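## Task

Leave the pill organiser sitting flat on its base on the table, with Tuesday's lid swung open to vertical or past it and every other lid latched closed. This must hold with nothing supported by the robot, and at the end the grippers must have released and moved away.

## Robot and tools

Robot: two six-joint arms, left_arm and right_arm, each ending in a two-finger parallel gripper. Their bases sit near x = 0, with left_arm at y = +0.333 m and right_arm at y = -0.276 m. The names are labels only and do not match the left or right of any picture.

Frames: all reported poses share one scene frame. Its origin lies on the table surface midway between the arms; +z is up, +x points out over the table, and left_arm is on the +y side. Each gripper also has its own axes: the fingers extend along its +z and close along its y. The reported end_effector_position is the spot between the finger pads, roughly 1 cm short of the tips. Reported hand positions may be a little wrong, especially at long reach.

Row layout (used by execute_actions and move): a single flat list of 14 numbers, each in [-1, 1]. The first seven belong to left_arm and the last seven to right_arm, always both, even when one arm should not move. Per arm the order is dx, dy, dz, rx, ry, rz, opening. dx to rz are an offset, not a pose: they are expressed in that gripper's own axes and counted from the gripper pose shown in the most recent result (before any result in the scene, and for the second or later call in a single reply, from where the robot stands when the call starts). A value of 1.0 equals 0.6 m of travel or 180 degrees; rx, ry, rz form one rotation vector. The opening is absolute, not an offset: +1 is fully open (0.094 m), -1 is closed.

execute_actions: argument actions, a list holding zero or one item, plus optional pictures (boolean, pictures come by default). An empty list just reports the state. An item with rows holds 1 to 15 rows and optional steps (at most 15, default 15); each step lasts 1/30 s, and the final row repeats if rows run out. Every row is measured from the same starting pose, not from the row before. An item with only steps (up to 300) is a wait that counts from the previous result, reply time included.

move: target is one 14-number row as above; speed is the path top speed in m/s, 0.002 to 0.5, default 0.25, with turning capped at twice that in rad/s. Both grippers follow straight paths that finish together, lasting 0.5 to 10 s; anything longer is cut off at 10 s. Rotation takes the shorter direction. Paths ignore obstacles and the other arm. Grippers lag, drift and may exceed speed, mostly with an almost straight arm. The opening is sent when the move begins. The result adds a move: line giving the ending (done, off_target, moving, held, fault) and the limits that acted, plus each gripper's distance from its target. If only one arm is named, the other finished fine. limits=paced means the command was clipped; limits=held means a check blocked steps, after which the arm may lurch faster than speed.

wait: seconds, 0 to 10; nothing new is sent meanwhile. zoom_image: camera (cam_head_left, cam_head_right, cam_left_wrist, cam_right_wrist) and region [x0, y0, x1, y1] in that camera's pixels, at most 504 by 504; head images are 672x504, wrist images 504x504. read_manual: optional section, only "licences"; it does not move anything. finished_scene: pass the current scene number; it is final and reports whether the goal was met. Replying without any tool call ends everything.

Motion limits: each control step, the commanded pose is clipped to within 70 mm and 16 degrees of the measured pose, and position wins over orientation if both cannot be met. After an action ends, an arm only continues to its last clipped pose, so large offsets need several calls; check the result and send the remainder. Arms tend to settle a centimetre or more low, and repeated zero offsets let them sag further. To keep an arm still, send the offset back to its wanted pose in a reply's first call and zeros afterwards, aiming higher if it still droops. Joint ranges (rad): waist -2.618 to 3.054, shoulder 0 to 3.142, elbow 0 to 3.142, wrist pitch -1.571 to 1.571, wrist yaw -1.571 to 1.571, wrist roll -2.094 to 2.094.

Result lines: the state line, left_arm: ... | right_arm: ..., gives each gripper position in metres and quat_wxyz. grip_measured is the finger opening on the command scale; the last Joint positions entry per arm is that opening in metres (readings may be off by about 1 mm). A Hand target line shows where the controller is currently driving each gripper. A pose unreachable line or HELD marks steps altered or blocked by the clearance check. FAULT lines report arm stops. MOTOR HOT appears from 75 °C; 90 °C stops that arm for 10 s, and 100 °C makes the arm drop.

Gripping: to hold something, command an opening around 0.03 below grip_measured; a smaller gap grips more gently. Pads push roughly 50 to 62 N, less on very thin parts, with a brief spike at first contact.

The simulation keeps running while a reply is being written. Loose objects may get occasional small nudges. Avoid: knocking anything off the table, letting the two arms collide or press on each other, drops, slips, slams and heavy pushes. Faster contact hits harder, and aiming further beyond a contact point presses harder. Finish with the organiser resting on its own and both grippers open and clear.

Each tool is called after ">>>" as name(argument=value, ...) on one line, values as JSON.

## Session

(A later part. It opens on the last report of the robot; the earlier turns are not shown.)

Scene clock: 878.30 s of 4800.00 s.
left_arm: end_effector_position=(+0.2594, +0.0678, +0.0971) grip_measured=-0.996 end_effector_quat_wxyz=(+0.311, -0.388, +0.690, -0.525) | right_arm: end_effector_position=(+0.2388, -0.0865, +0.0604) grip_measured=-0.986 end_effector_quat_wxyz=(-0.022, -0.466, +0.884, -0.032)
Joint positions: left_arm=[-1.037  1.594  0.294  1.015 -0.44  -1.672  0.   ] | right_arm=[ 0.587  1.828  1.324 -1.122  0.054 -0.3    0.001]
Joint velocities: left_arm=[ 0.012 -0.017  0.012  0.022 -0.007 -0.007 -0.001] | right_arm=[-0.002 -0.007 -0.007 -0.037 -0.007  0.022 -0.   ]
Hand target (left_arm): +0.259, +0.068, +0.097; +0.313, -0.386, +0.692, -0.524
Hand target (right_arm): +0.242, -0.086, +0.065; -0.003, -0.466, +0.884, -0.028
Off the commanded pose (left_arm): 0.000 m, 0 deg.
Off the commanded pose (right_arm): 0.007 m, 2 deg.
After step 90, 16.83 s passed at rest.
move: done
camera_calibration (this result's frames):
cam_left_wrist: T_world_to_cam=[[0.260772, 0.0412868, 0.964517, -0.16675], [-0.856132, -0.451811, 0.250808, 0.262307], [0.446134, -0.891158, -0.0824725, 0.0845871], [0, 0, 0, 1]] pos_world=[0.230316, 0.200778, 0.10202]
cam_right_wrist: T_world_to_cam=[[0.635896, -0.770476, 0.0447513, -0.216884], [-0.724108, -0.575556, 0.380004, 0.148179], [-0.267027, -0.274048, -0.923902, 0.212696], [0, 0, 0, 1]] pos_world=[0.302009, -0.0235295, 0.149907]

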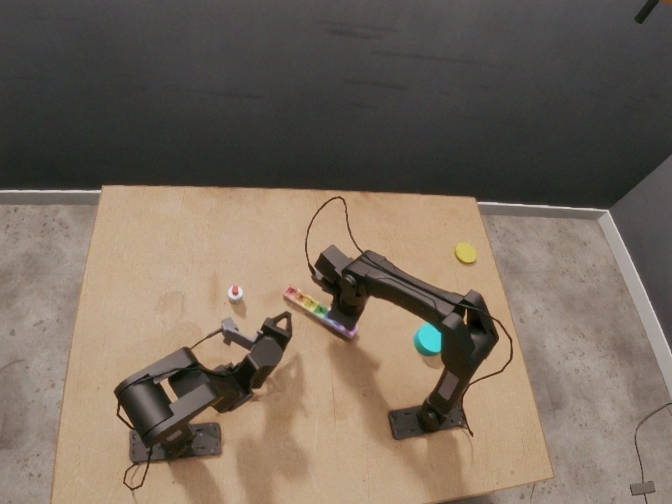

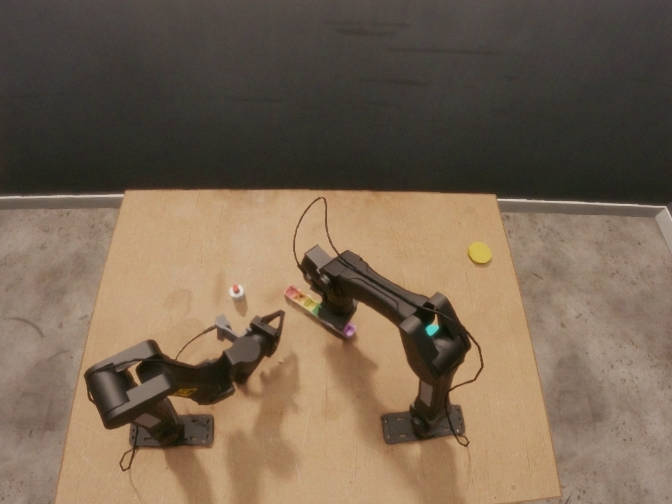

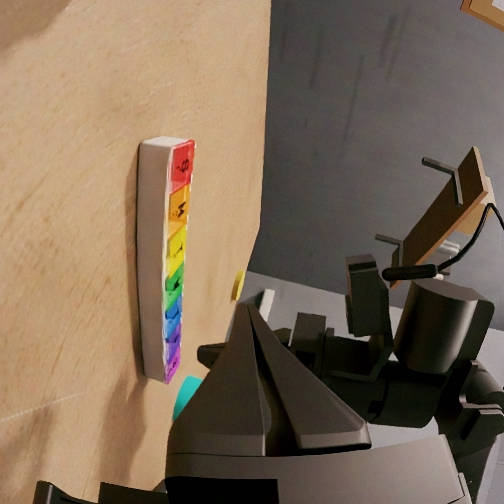

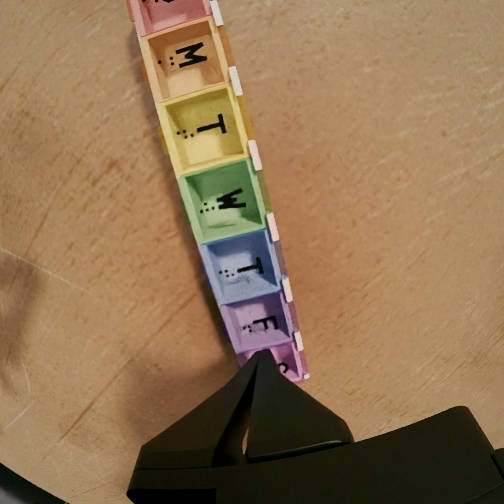

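>>> execute_actions(actions=[{"rows": [[0,0,0,0,0,0,-1,0,0,0.035,0,0,0,-1],[0,0,0,0,0,0,-1,0,0,0.035,0,0,0,-1],[0,0,0,0,0,0,-1,0,0,0.035,0,0,0,-1],[0,0,0,0,0,0,-1,0,0,0.05,0,0,0,-1],[0,0,0,0,0,0,-1,0,0,0.05,0,0,0,-1],[0,0,0,0,0,0,-1,0,0,0.05,0,0,0,-1],[0,0,0,0,0,0,-1,0,0,0.065,0,0,0,-1]], "steps": 15}])

Scene clock: 886.97 s of 4800.00 s.
left_arm: end_effector_position=(+0.2594, +0.0678, +0.0971) grip_measured=-0.996 end_effector_quat_wxyz=(+0.310, -0.391, +0.689, -0.526) | right_arm: end_effector_position=(+0.2354, -0.0892, +0.0382) grip_measured=-0.986 end_effector_quat_wxyz=(-0.030, -0.466, +0.884, -0.033)
Joint positions: left_arm=[-1.037  1.594  0.294  1.015 -0.44  -1.678  0.   ] | right_arm=[ 0.587  1.852  1.262 -1.051  0.054 -0.301  0.001]
Joint velocities: left_arm=[-0.002  0.012 -0.022 -0.022  0.051 -0.051 -0.   ] | right_arm=[ 0.007 -0.012  0.007 -0.022  0.022  0.022 -0.001]
Hand target (left_arm): +0.259, +0.068, +0.097; +0.311, -0.389, +0.690, -0.525
Hand target (right_arm): +0.238, -0.089, +0.022; -0.023, -0.466, +0.884, -0.032
Off the commanded pose (left_arm): 0.000 m, 0 deg.
Off the commanded pose (right_arm): 0.017 m, 1 deg.
Steps of this call (steps 1 to 90: nothing new was sent; then 5.17 s passed at rest; steps 91 to 105: all 15 steps of this action). Readings (end_effector_position):
91: left_arm (+0.2594, +0.0678, +0.0971) | right_arm (+0.2391, -0.0863, +0.0588)
92: left_arm (+0.2594, +0.0678, +0.0971) | right_arm (+0.2392, -0.0862, +0.0564)
94: left_arm (+0.2594, +0.0678, +0.0971) | right_arm (+0.2365, -0.0883, +0.0483)
98: left_arm (+0.2594, +0.0678, +0.0971) | right_arm (+0.2352, -0.0894, +0.0382)
105: the state above
camera_calibration (this result's frames):
cam_left_wrist: T_world_to_cam=[[0.263545, 0.046624, 0.96352, -0.167734], [-0.854683, -0.451847, 0.25564, 0.261464], [0.447283, -0.890876, -0.0792333, 0.0839554], [0, 0, 0, 1]] pos_world=[0.230123, 0.200756, 0.101427]
cam_right_wrist: T_world_to_cam=[[0.637018, -0.769571, 0.0443609, -0.215968], [-0.719012, -0.572449, 0.394112, 0.151126], [-0.277903, -0.282952, -0.917991, 0.192134], [0, 0, 0, 1]] pos_world=[0.299632, -0.0253256, 0.126397]

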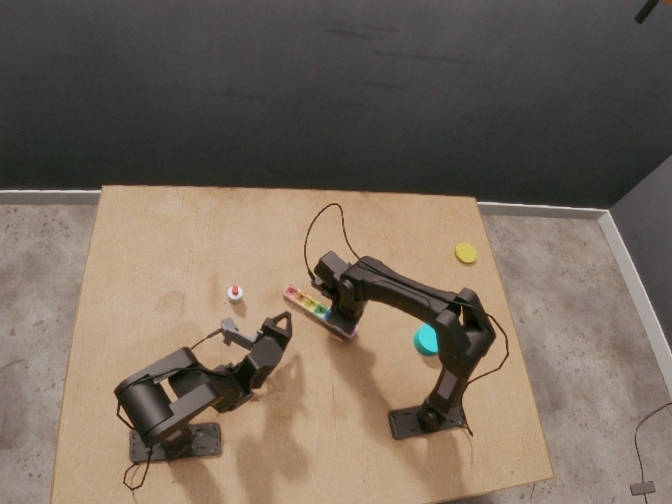

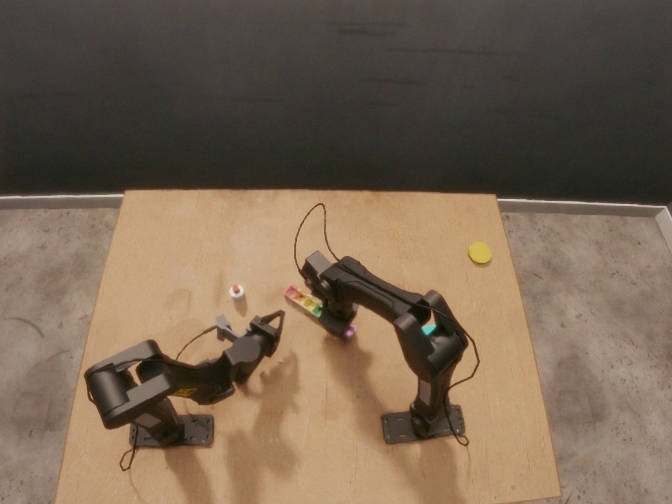

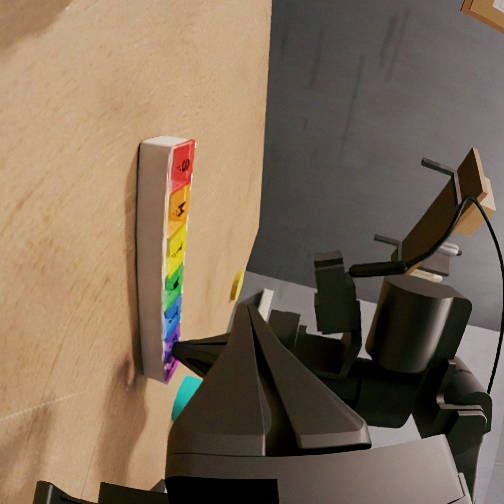

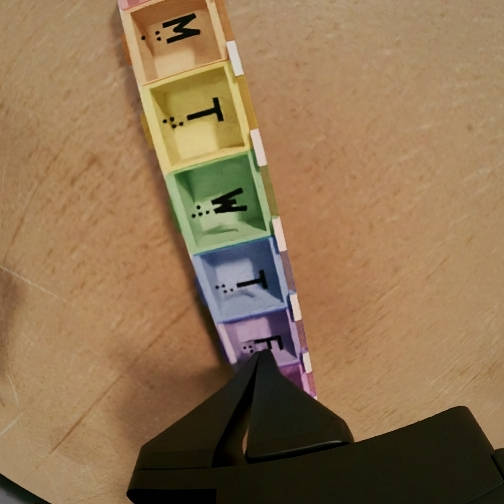

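>>> execute_actions(actions=[{"rows": [[0,0,0,0,0,0,-1,0,0,0.05,0,0,0,-1]], "steps": 8}], pictures=false)

>>> execute_actions(actions=[{"rows": [[0,0,0,0,0,0,-1,0,0,-0.1,0,0,0,-0.06]], "steps": 12}])

Scene clock: 890.63 s of 4800.00 s.
left_arm: end_effector_position=(+0.2594, +0.0678, +0.0971) grip_measured=-0.996 end_effector_quat_wxyz=(+0.308, -0.392, +0.688, -0.527) | right_arm: end_effector_position=(+0.2351, -0.0895, +0.0373) grip_measured=-0.986 end_effector_quat_wxyz=(-0.025, -0.466, +0.884, -0.032)
Joint positions: left_arm=[-1.037  1.594  0.294  1.015 -0.44  -1.684  0.   ] | right_arm=[ 0.587  1.844  1.248 -1.037  0.054 -0.301  0.001]
Joint velocities: left_arm=[-0.002 -0.007 -0.012 -0.037  0.022 -0.022  0.   ] | right_arm=[ 0.002 -0.002  0.012 -0.066 -0.022  0.007 -0.   ]
Hand target (left_arm): +0.259, +0.068, +0.097; +0.310, -0.391, +0.689, -0.526
Hand target (right_arm): +0.233, -0.092, +0.011; -0.031, -0.466, +0.884, -0.033
Off the commanded pose (left_arm): 0.000 m, 0 deg.
Off the commanded pose (right_arm): 0.029 m, 1 deg.
Steps of this call (steps 1 to 90: nothing new was sent; then 0.40 s passed at rest; steps 91 to 98: all 8 steps of this action). Readings (end_effector_position):
91: left_arm (+0.2594, +0.0678, +0.0971) | right_arm (+0.2351, -0.0895, +0.0374)
92: left_arm (+0.2594, +0.0678, +0.0971) | right_arm (+0.2350, -0.0896, +0.0373)
94: left_arm (+0.2594, +0.0678, +0.0971) | right_arm (+0.2350, -0.0895, +0.0373)
98: the state above

Scene clock: 891.03 s of 4800.00 s.
left_arm: end_effector_position=(+0.2594, +0.0678, +0.0971) grip_measured=-0.996 end_effector_quat_wxyz=(+0.307, -0.394, +0.687, -0.528) | right_arm: end_effector_position=(+0.2370, -0.0880, +0.0854) grip_measured=-0.062 end_effector_quat_wxyz=(-0.027, -0.465, +0.884, -0.033)
Joint positions: left_arm=[-1.037  1.594  0.294  1.015 -0.44  -1.689  0.   ] | right_arm=[ 0.587  1.809  1.401 -1.228  0.055 -0.299  0.044]
Joint velocities: left_arm=[-0.022 -0.002 -0.002 -0.081 -0.022 -0.066 -0.   ] | right_arm=[ 0.007  0.007  0.007 -0.198 -0.022 -0.022 -0.   ]
Hand target (left_arm): +0.259, +0.068, +0.097; +0.308, -0.392, +0.688, -0.527
Hand target (right_arm): +0.235, -0.086, +0.097; -0.025, -0.466, +0.884, -0.032
Off the commanded pose (left_arm): 0.000 m, 0 deg.
Off the commanded pose (right_arm): 0.012 m, 0 deg.
Steps of this call (steps 1 to 12: all 12 steps of this action). Readings (end_effector_position):
1: left_arm (+0.2594, +0.0678, +0.0971) | right_arm (+0.2352, -0.0895, +0.0424)
2: left_arm (+0.2594, +0.0678, +0.0971) | right_arm (+0.2337, -0.0907, +0.0481)
4: left_arm (+0.2594, +0.0678, +0.0971) | right_arm (+0.2369, -0.0881, +0.0639)
8: left_arm (+0.2594, +0.0678, +0.0971) | right_arm (+0.2421, -0.0840, +0.0839)
12: the state above
camera_calibration (this result's frames):
cam_left_wrist: T_world_to_cam=[[0.268542, 0.0562952, 0.961622, -0.169503], [-0.852019, -0.451845, 0.264386, 0.259924], [0.449387, -0.890319, -0.0733748, 0.0828025], [0, 0, 0, 1]] pos_world=[0.229768, 0.200708, 0.100353]
cam_right_wrist: T_world_to_cam=[[0.635383, -0.770886, 0.0449818, -0.217954], [-0.721765, -0.572172, 0.389455, 0.135432], [-0.274488, -0.279919, -0.919947, 0.23581], [0, 0, 0, 1]] pos_world=[0.300961, -0.0245193, 0.173992]

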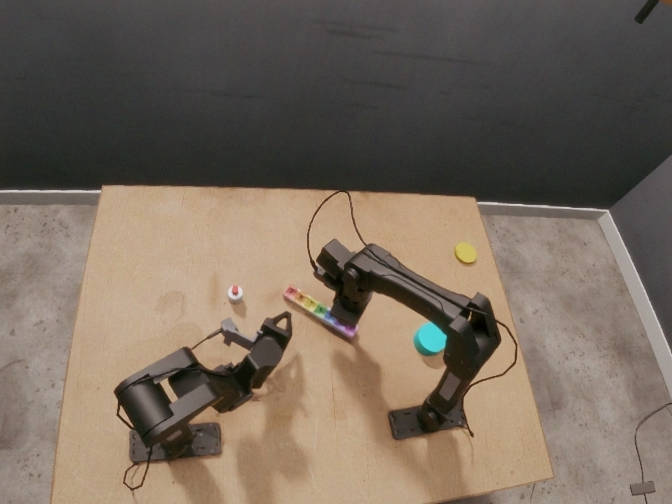

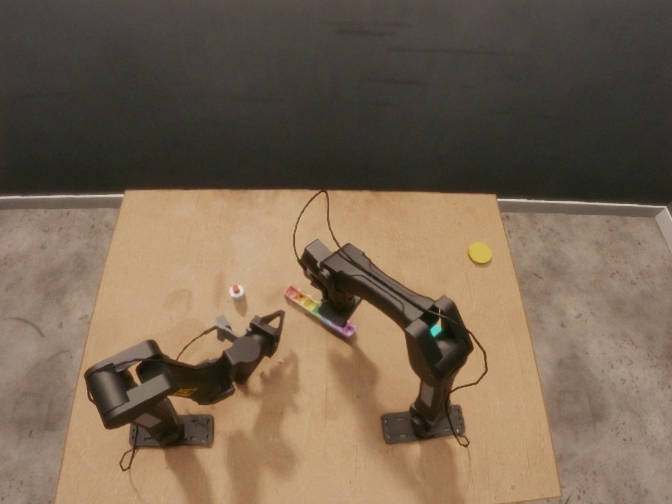

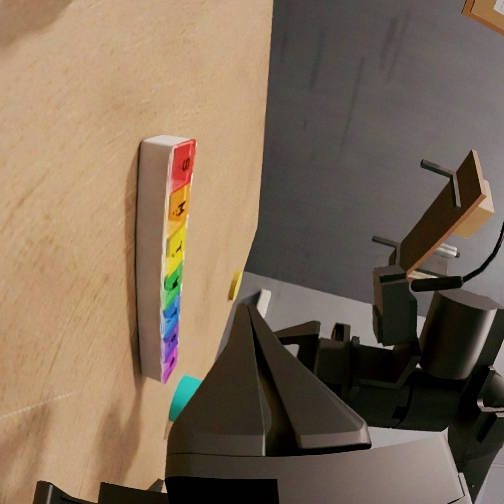

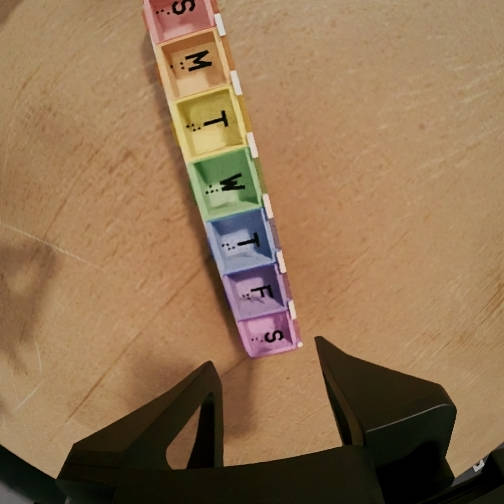

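>>> move(target=[0,0.077,-0.033,0,0,0,-1,-0.153,0.0025,-0.012,-0.0654,0.0654,0.497,-0.06], speed=0.25)

Scene clock: 912.83 s of 4800.00 s.
left_arm: end_effector_position=(+0.2369, +0.0794, +0.0633) grip_measured=-0.996 end_effector_quat_wxyz=(+0.303, -0.397, +0.680, -0.536) | right_arm: end_effector_position=(+0.2836, -0.0120, +0.0766) grip_measured=-0.062 end_effector_quat_wxyz=(-0.123, +0.292, +0.948, -0.013)
Joint positions: left_arm=[-1.098  1.821  0.173  1.37  -0.494 -1.72   0.   ] | right_arm=[ 0.559  2.254  1.995 -1.481 -0.182  1.221  0.044]
Joint velocities: left_arm=[-0.022 -0.007  0.007  0.007 -0.037  0.051  0.   ] | right_arm=[-0.007  0.007  0.022  0.007 -0.037  0.037  0.001]
Hand target (left_arm): +0.233, +0.084, +0.057; +0.306, -0.395, +0.687, -0.527
Hand target (right_arm): +0.288, -0.011, +0.088; -0.120, +0.299, +0.947, -0.003
Off the commanded pose (left_arm): 0.008 m, 1 deg.
Off the commanded pose (right_arm): 0.010 m, 1 deg.
After step 90, 15.03 s passed at rest.
move: done
camera_calibration (this result's frames):
cam_left_wrist: T_world_to_cam=[[0.266031, 0.0795267, 0.960678, -0.13279], [-0.852904, -0.444986, 0.273023, 0.253995], [0.449201, -0.892, -0.0505514, 0.0994498], [0, 0, 0, 1]] pos_world=[0.207287, 0.212294, 0.0632491]
cam_right_wrist: T_world_to_cam=[[-0.752138, -0.642274, 0.147556, 0.198632], [-0.504861, 0.705491, 0.497392, 0.161544], [-0.423561, 0.299612, -0.854885, 0.306065], [0, 0, 0, 1]] pos_world=[0.360593, -0.0780924, 0.151991]

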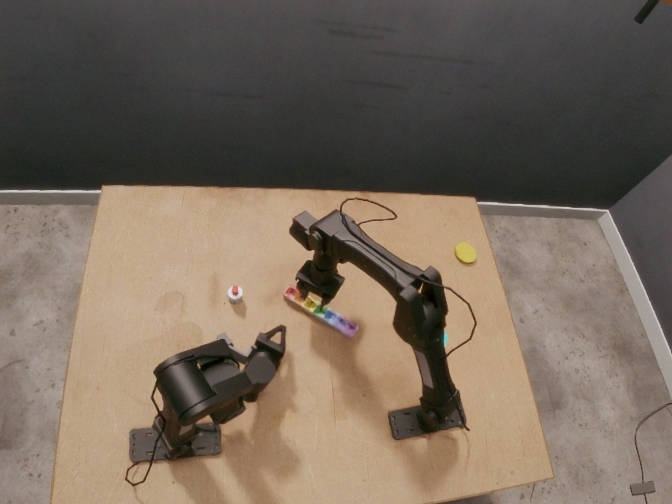

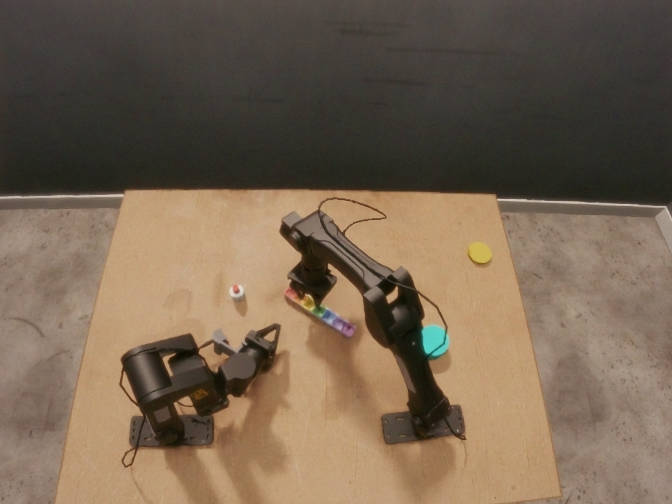

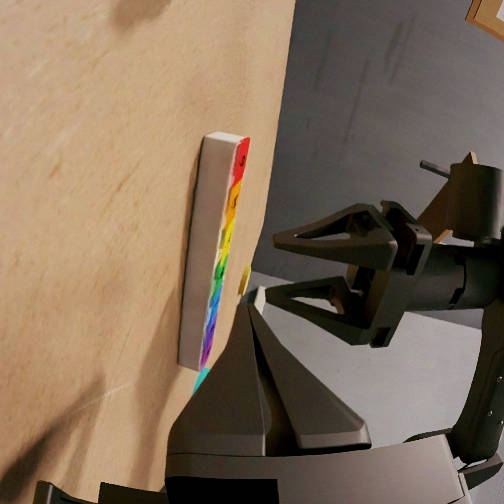

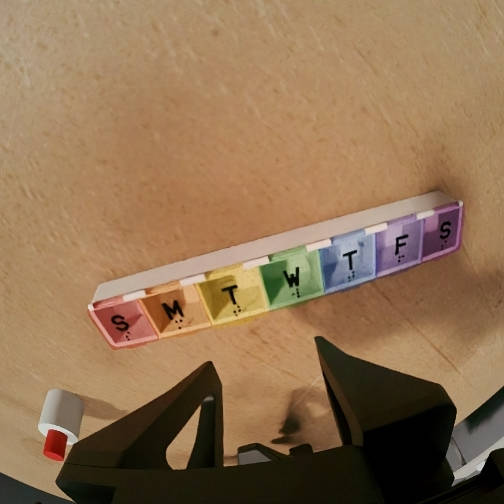

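>>> execute_actions(actions=[{"rows": [[0,0,0,0,0,0,-1,-0.005,0.034,0.03,0,0,0,-0.06]], "steps": 12}])

Scene clock: 923.33 s of 4800.00 s.
left_arm: end_effector_position=(+0.2369, +0.0793, +0.0636) grip_measured=-0.996 end_effector_quat_wxyz=(+0.301, -0.399, +0.679, -0.538) | right_arm: end_effector_position=(+0.2867, -0.0037, +0.0484) grip_measured=-0.062 end_effector_quat_wxyz=(-0.137, +0.293, +0.946, -0.031)
Joint positions: left_arm=[-1.098  1.821  0.173  1.371 -0.494 -1.725  0.   ] | right_arm=[ 0.569  2.349  2.037 -1.47  -0.186  1.231  0.044]
Joint velocities: left_arm=[-0.017  0.002 -0.017 -0.022  0.051  0.022 -0.   ] | right_arm=[-0.007  0.022  0.002 -0.007 -0.081  0.022 -0.002]
Hand target (left_arm): +0.237, +0.079, +0.063; +0.303, -0.397, +0.680, -0.537
Hand target (right_arm): +0.293, +0.004, +0.057; -0.123, +0.292, +0.948, -0.013
Off the commanded pose (left_arm): 0.000 m, 0 deg.
Off the commanded pose (right_arm): 0.013 m, 3 deg.
Steps of this call (steps 1 to 90: nothing new was sent; then 7.10 s passed at rest; steps 91 to 102: all 12 steps of this action). Readings (end_effector_position):
91: left_arm (+0.2369, +0.0793, +0.0636) | right_arm (+0.2835, -0.0116, +0.0749)
92: left_arm (+0.2369, +0.0793, +0.0636) | right_arm (+0.2853, -0.0099, +0.0725)
94: left_arm (+0.2369, +0.0793, +0.0636) | right_arm (+0.2874, -0.0068, +0.0621)
98: left_arm (+0.2369, +0.0793, +0.0636) | right_arm (+0.2862, -0.0051, +0.0484)
102: the state above
camera_calibration (this result's frames):
cam_left_wrist: T_world_to_cam=[[0.268049, 0.0854466, 0.959609, -0.133915], [-0.851681, -0.444567, 0.277487, 0.253324], [0.45032, -0.891661, -0.0463925, 0.0988348], [0, 0, 0, 1]] pos_world=[0.207139, 0.212189, 0.0627968]
cam_right_wrist: T_world_to_cam=[[-0.745741, -0.638331, 0.190801, 0.206582], [-0.487004, 0.717718, 0.497703, 0.166154], [-0.45464, 0.278236, -0.846101, 0.289188], [0, 0, 0, 1]] pos_world=[0.366451, -0.0678467, 0.122571]

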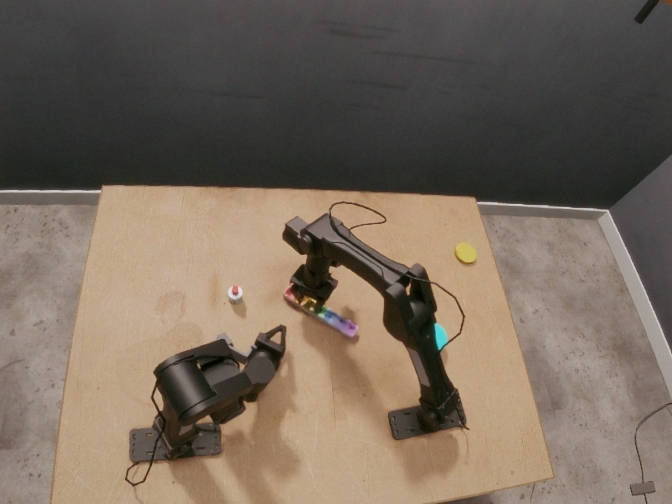

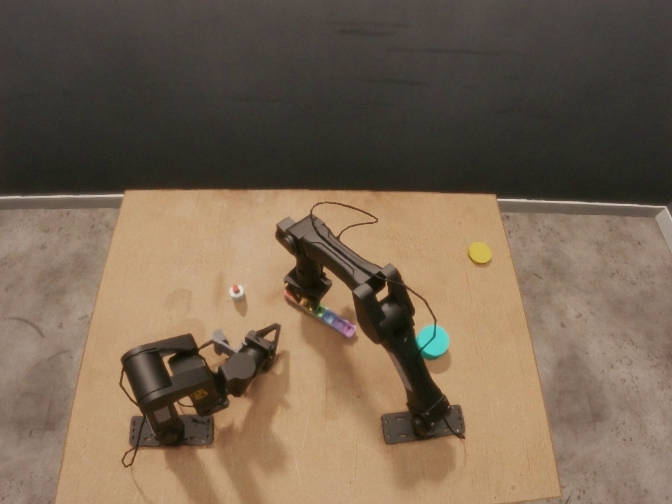

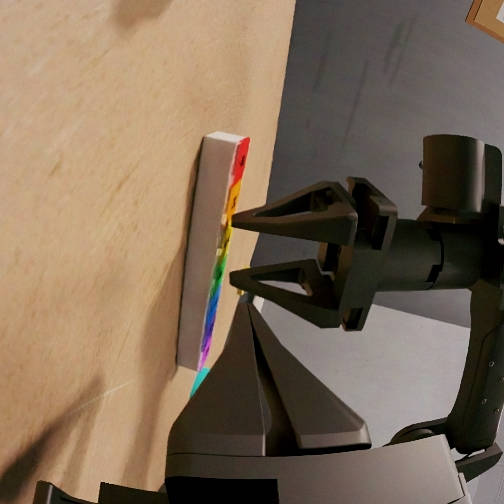

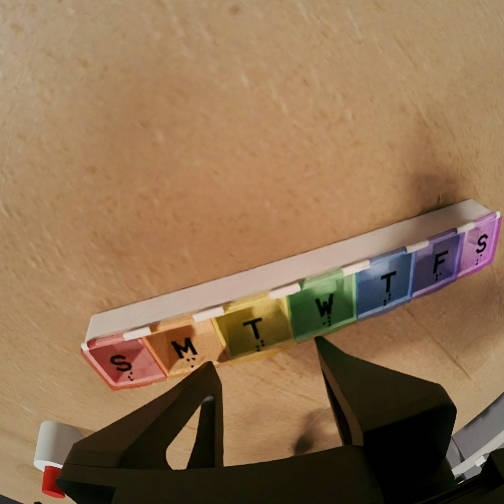

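>>> execute_actions(actions=[{"rows": [[0,0,0,0,0,0,-1,0.004,0,0.012,0,0,0,0.06],[0,0,0,0,0,0,-1,0.004,0,0.012,0,0,0,0.06],[0,0,0,0,0,0,-1,0.004,0,0.012,0,0,0,0.06],[0,0,0,0,0,0,-1,0.004,0,0.012,0,0,0,0.06],[0,0,0,0,0,0,-1,0.006,0,0.03,0,0,0,0.06]], "steps": 12}])

Scene clock: 933.10 s of 4800.00 s.
left_arm: end_effector_position=(+0.2369, +0.0793, +0.0636) grip_measured=-0.996 end_effector_quat_wxyz=(+0.300, -0.401, +0.678, -0.539) | right_arm: end_effector_position=(+0.2852, -0.0033, +0.0455) grip_measured=+0.058 end_effector_quat_wxyz=(-0.134, +0.295, +0.946, -0.023)
Joint positions: left_arm=[-1.098  1.821  0.173  1.371 -0.494 -1.731  0.   ] | right_arm=[ 0.57   2.327  1.989 -1.429 -0.191  1.237  0.05 ]
Joint velocities: left_arm=[-0.017 -0.007 -0.046 -0.007  0.066 -0.051  0.001] | right_arm=[-0.007 -0.012 -0.022 -0.051  0.081 -0.051 -0.001]
Hand target (left_arm): +0.237, +0.079, +0.064; +0.301, -0.399, +0.679, -0.538
Hand target (right_arm): +0.279, -0.001, +0.032; -0.137, +0.293, +0.946, -0.031
Off the commanded pose (left_arm): 0.000 m, 0 deg.
Off the commanded pose (right_arm): 0.015 m, 1 deg.
Steps of this call (steps 1 to 90: nothing new was sent; then 6.37 s passed at rest; steps 91 to 102: all 12 steps of this action). Readings (end_effector_position):
91: left_arm (+0.2369, +0.0793, +0.0636) | right_arm (+0.2866, -0.0037, +0.0477)
92: left_arm (+0.2369, +0.0793, +0.0636) | right_arm (+0.2864, -0.0039, +0.0467)
94: left_arm (+0.2369, +0.0793, +0.0636) | right_arm (+0.2865, -0.0036, +0.0468)
98: left_arm (+0.2369, +0.0793, +0.0636) | right_arm (+0.2853, -0.0034, +0.0456)
102: the state above
camera_calibration (this result's frames):
cam_left_wrist: T_world_to_cam=[[0.270785, 0.0907482, 0.958353, -0.134904], [-0.850194, -0.444381, 0.282304, 0.25265], [0.451493, -0.89123, -0.0431783, 0.0983185], [0, 0, 0, 1]] pos_world=[0.206942, 0.21214, 0.0622064]
cam_right_wrist: T_world_to_cam=[[-0.751116, -0.636194, 0.176302, 0.208441], [-0.487555, 0.714629, 0.501592, 0.166589], [-0.445101, 0.290797, -0.846949, 0.283329], [0, 0, 0, 1]] pos_world=[0.363895, -0.0688318, 0.119657]

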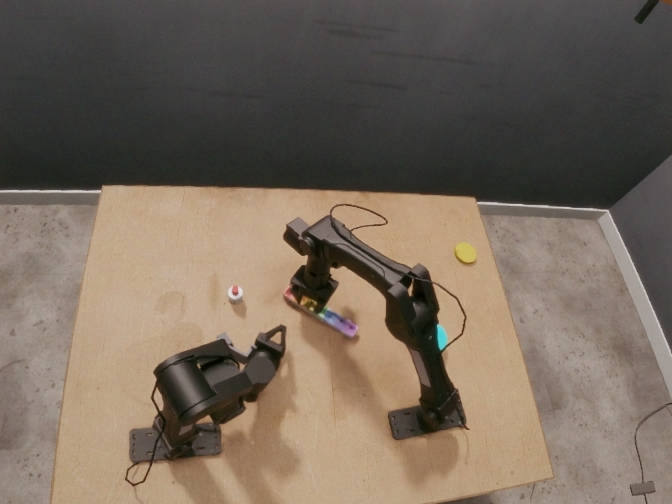

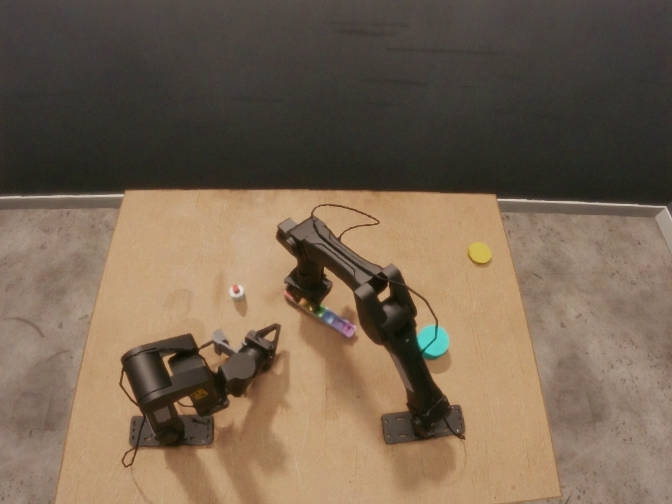

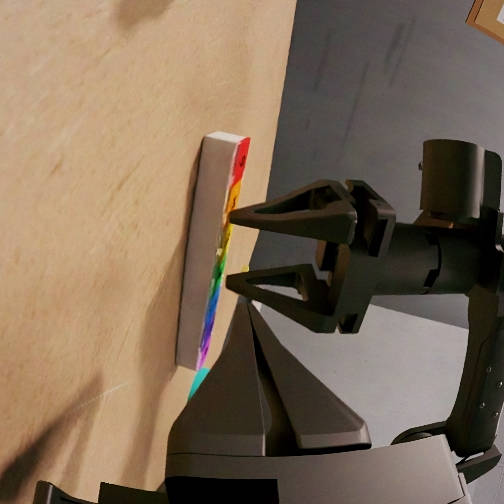

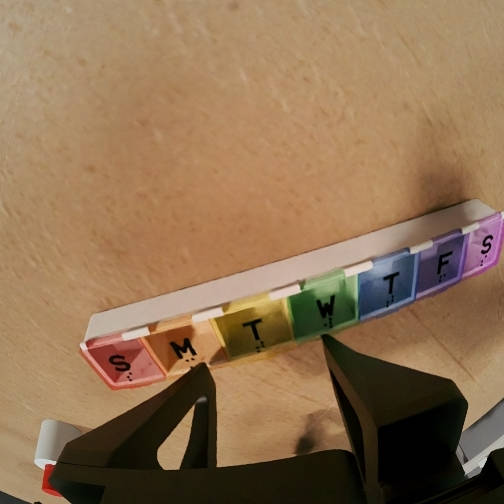

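>>> zoom_image(camera="cam_left_wrist", region=[170, 180, 290, 320])

>>> zoom_image(camera="cam_right_wrist", region=[150, 280, 370, 420])

Region (170, 180, 290, 320) of cam_left_wrist's 504x504 image, scaled by 3.600, with more detail than that image has; it fills the left 432 columns of this view, and the rest is white.

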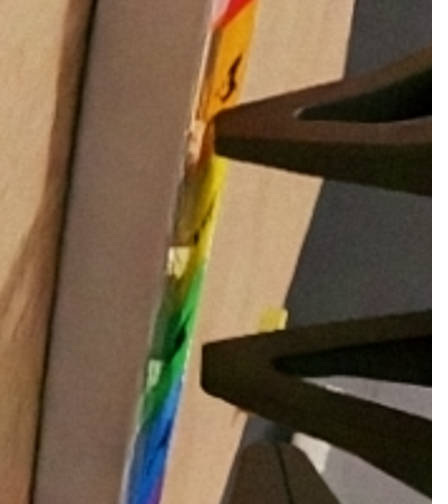

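Region (150, 280, 370, 420) of cam_right_wrist's 504x504 image, scaled by 2.291, with more detail than that image has; it fills the top 321 rows of this view, and the rest is white.

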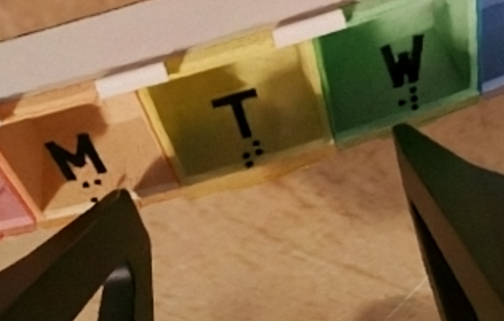

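>>> execute_actions(actions=[{"rows": [[0,0,0,0,0,0,-1,-0.006,0,0.04,0,0,0,0.06]], "steps": 12}])

>>> zoom_image(camera="cam_left_wrist", region=[170, 180, 290, 320])

Scene clock: 942.70 s of 4800.00 s.
left_arm: end_effector_position=(+0.2369, +0.0793, +0.0636) grip_measured=-0.996 end_effector_quat_wxyz=(+0.298, -0.403, +0.676, -0.540) | right_arm: end_effector_position=(+0.2849, -0.0033, +0.0442) grip_measured=+0.058 end_effector_quat_wxyz=(-0.128, +0.295, +0.947, -0.013)
Joint positions: left_arm=[-1.098  1.821  0.173  1.371 -0.494 -1.737  0.   ] | right_arm=[ 0.569  2.301  1.942 -1.386 -0.193  1.238  0.05 ]
Joint velocities: left_arm=[-0.007  0.002 -0.007 -0.095 -0.037 -0.066 -0.001] | right_arm=[ 0.007  0.012  0.002  0.022  0.007 -0.066 -0.   ]
Hand target (left_arm): +0.237, +0.079, +0.064; +0.300, -0.401, +0.678, -0.539
Hand target (right_arm): +0.281, -0.005, +0.022; -0.134, +0.295, +0.946, -0.024
Off the commanded pose (left_arm): 0.000 m, 0 deg.
Off the commanded pose (right_arm): 0.023 m, 1 deg.
Steps of this call (steps 1 to 90: nothing new was sent; then 6.20 s passed at rest; steps 91 to 102: all 12 steps of this action). Readings (end_effector_position):
91: left_arm (+0.2369, +0.0793, +0.0636) | right_arm (+0.2850, -0.0033, +0.0447)
92: left_arm (+0.2369, +0.0793, +0.0636) | right_arm (+0.2849, -0.0033, +0.0447)
94: left_arm (+0.2369, +0.0793, +0.0636) | right_arm (+0.2849, -0.0034, +0.0443)
98: left_arm (+0.2369, +0.0793, +0.0636) | right_arm (+0.2849, -0.0033, +0.0442)
102: the state above
camera_calibration (this result's frames):
cam_left_wrist: T_world_to_cam=[[0.27334, 0.0957161, 0.957144, -0.135826], [-0.848787, -0.444183, 0.286815, 0.252014], [0.452599, -0.890809, -0.0401703, 0.0978315], [0, 0, 0, 1]] pos_world=[0.206755, 0.21209, 0.0616536]
cam_right_wrist: T_world_to_cam=[[-0.755095, -0.637298, 0.153889, 0.210604], [-0.494809, 0.707956, 0.503946, 0.169021], [-0.430111, 0.304382, -0.849916, 0.278033], [0, 0, 0, 1]] pos_world=[0.362244, -0.0700704, 0.118717]

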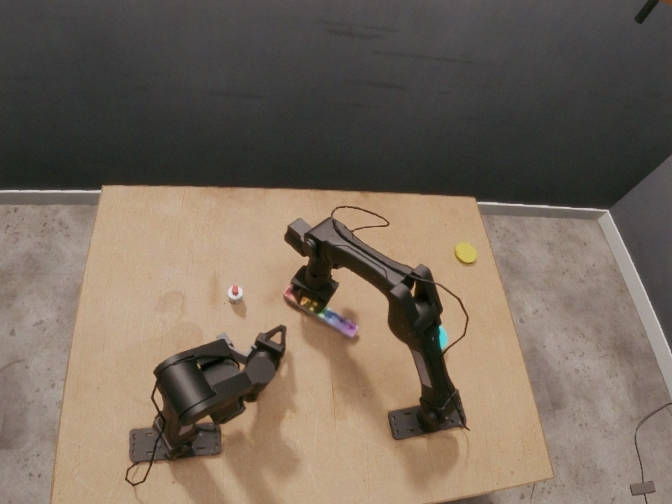

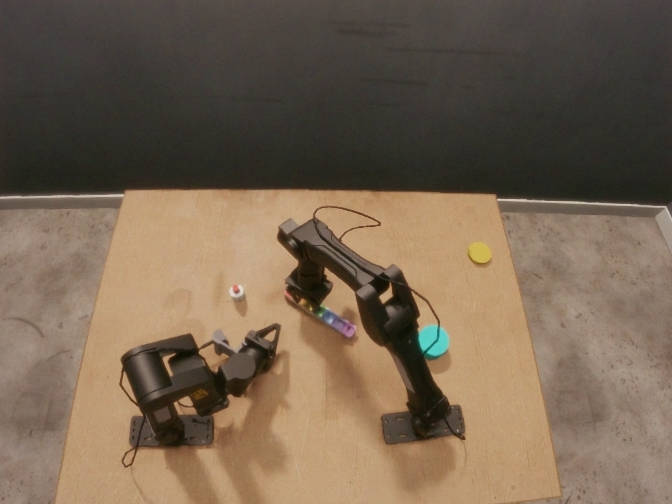

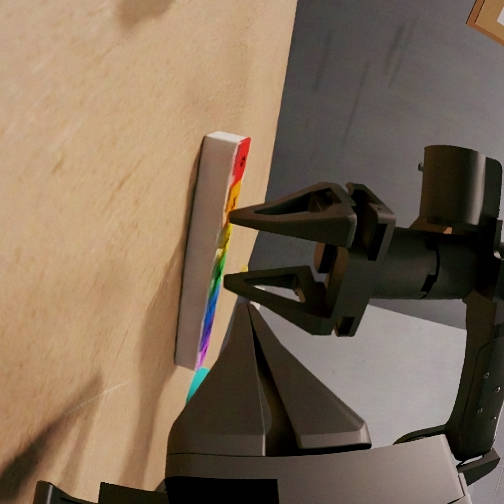

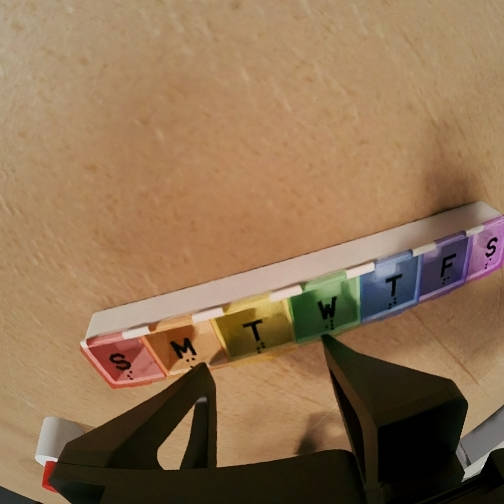

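Region (170, 180, 290, 320) of cam_left_wrist's 504x504 image, scaled by 3.600, with more detail than that image has; it fills the left 432 columns of this view, and the rest is white.

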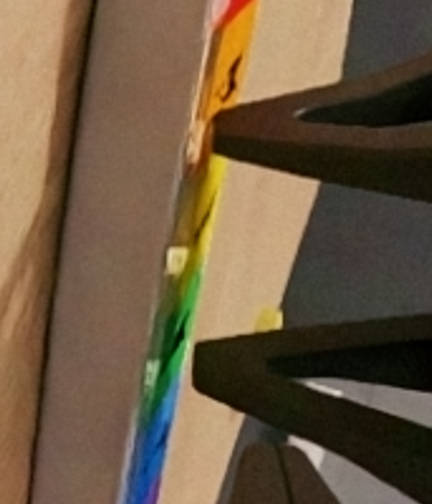

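>>> move(target=[0.037,0.0,0.095,-0.045,0.032,0.008,-0.3,0,0,0.035,0,0,0,0.06], speed=0.15)

>>> zoom_image(camera="cam_left_wrist", region=[130, 180, 330, 380])

Scene clock: 958.70 s of 4800.00 s.
left_arm: end_effector_position=(+0.2665, +0.0373, +0.0440) grip_measured=-0.302 end_effector_quat_wxyz=(+0.235, -0.391, +0.736, -0.501) | right_arm: end_effector_position=(+0.2846, -0.0032, +0.0436) grip_measured=+0.058 end_effector_quat_wxyz=(-0.123, +0.295, +0.948, -0.005)
Joint positions: left_arm=[-0.994  1.821  0.402  1.006 -0.267 -1.736  0.033] | right_arm=[ 0.569  2.278  1.905 -1.351 -0.194  1.239  0.05 ]
Joint velocities: left_arm=[ 0.012  0.017 -0.012 -0.095 -0.11  -0.037 -0.001] | right_arm=[ 0.002 -0.002 -0.007 -0.11  -0.022  0.066 -0.   ]
Hand target (left_arm): +0.274, +0.033, +0.050; +0.242, -0.388, +0.732, -0.506
Hand target (right_arm): +0.279, -0.003, +0.024; -0.128, +0.295, +0.947, -0.014
Off the commanded pose (left_arm): 0.011 m, 1 deg.
Off the commanded pose (right_arm): 0.020 m, 1 deg.
After step 90, 11.73 s passed at rest.
move: off_target (left_arm, right_arm)
camera_calibration (this result's frames):
cam_left_wrist: T_world_to_cam=[[0.408, -0.0100939, 0.912926, -0.151088], [-0.848078, -0.374474, 0.374878, 0.257354], [0.338083, -0.927182, -0.161346, 0.0834249], [0, 0, 0, 1]] pos_world=[0.251695, 0.172197, 0.0549165]
cam_right_wrist: T_world_to_cam=[[-0.758287, -0.637814, 0.13489, 0.212214], [-0.500902, 0.702449, 0.505631, 0.170762], [-0.417251, 0.315847, -0.85214, 0.273795], [0, 0, 0, 1]] pos_world=[0.360695, -0.0710763, 0.118344]

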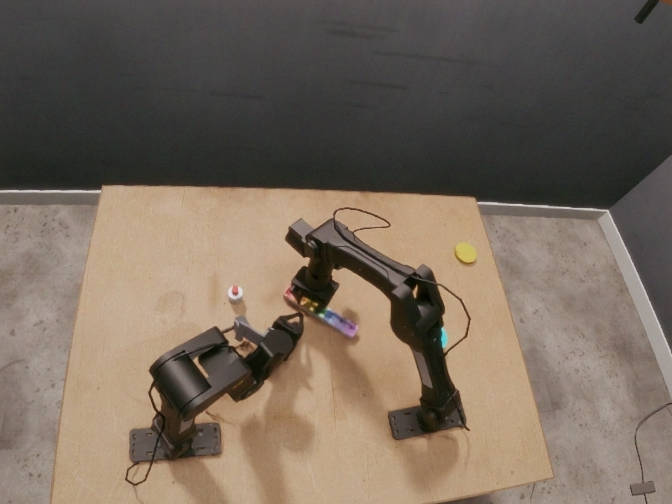

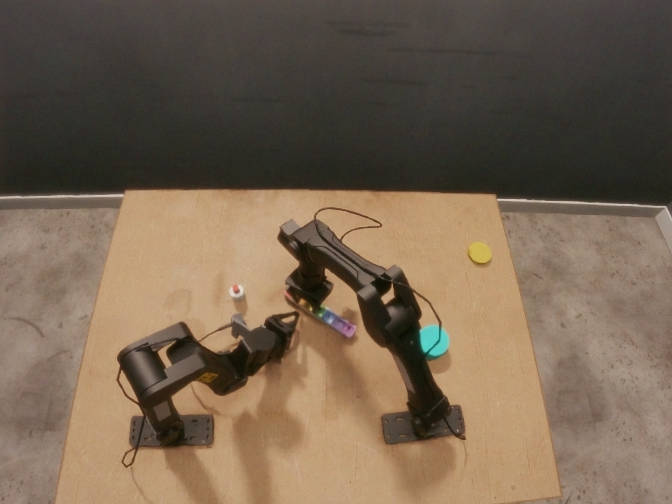

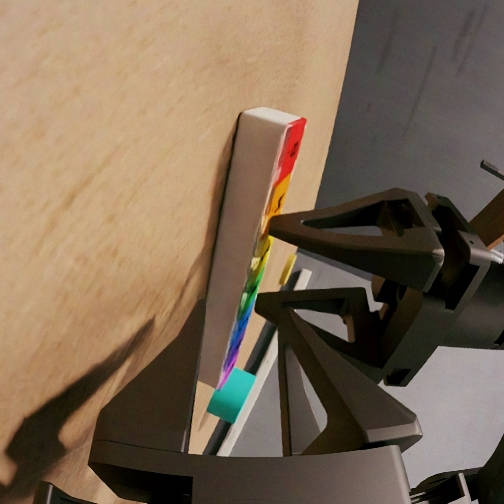

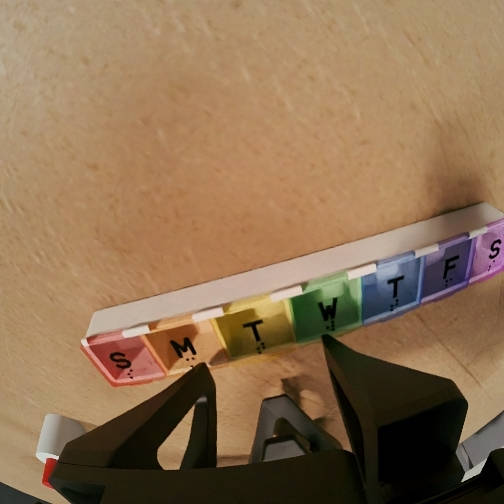

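Region (130, 180, 330, 380) of cam_left_wrist's 504x504 image, scaled by 2.520, with more detail than that image has.

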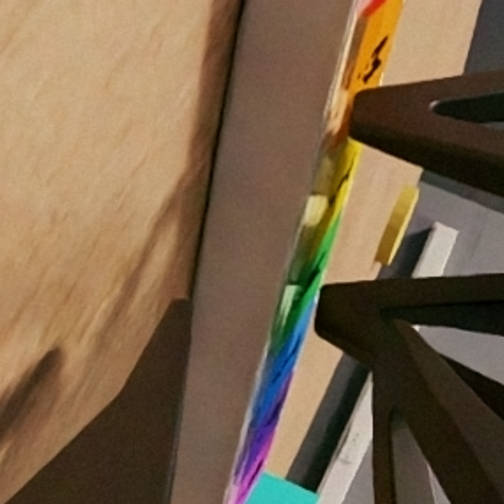

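>>> zoom_image(camera="cam_right_wrist", region=[190, 300, 350, 440])

Region (190, 300, 350, 440) of cam_right_wrist's 504x504 image, scaled by 3.150, with more detail than that image has; it fills the top 441 rows of this view, and the rest is white.

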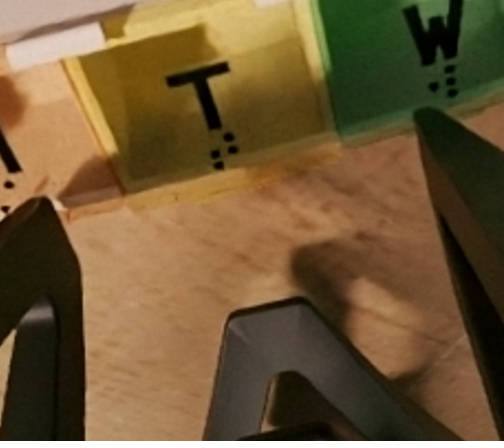

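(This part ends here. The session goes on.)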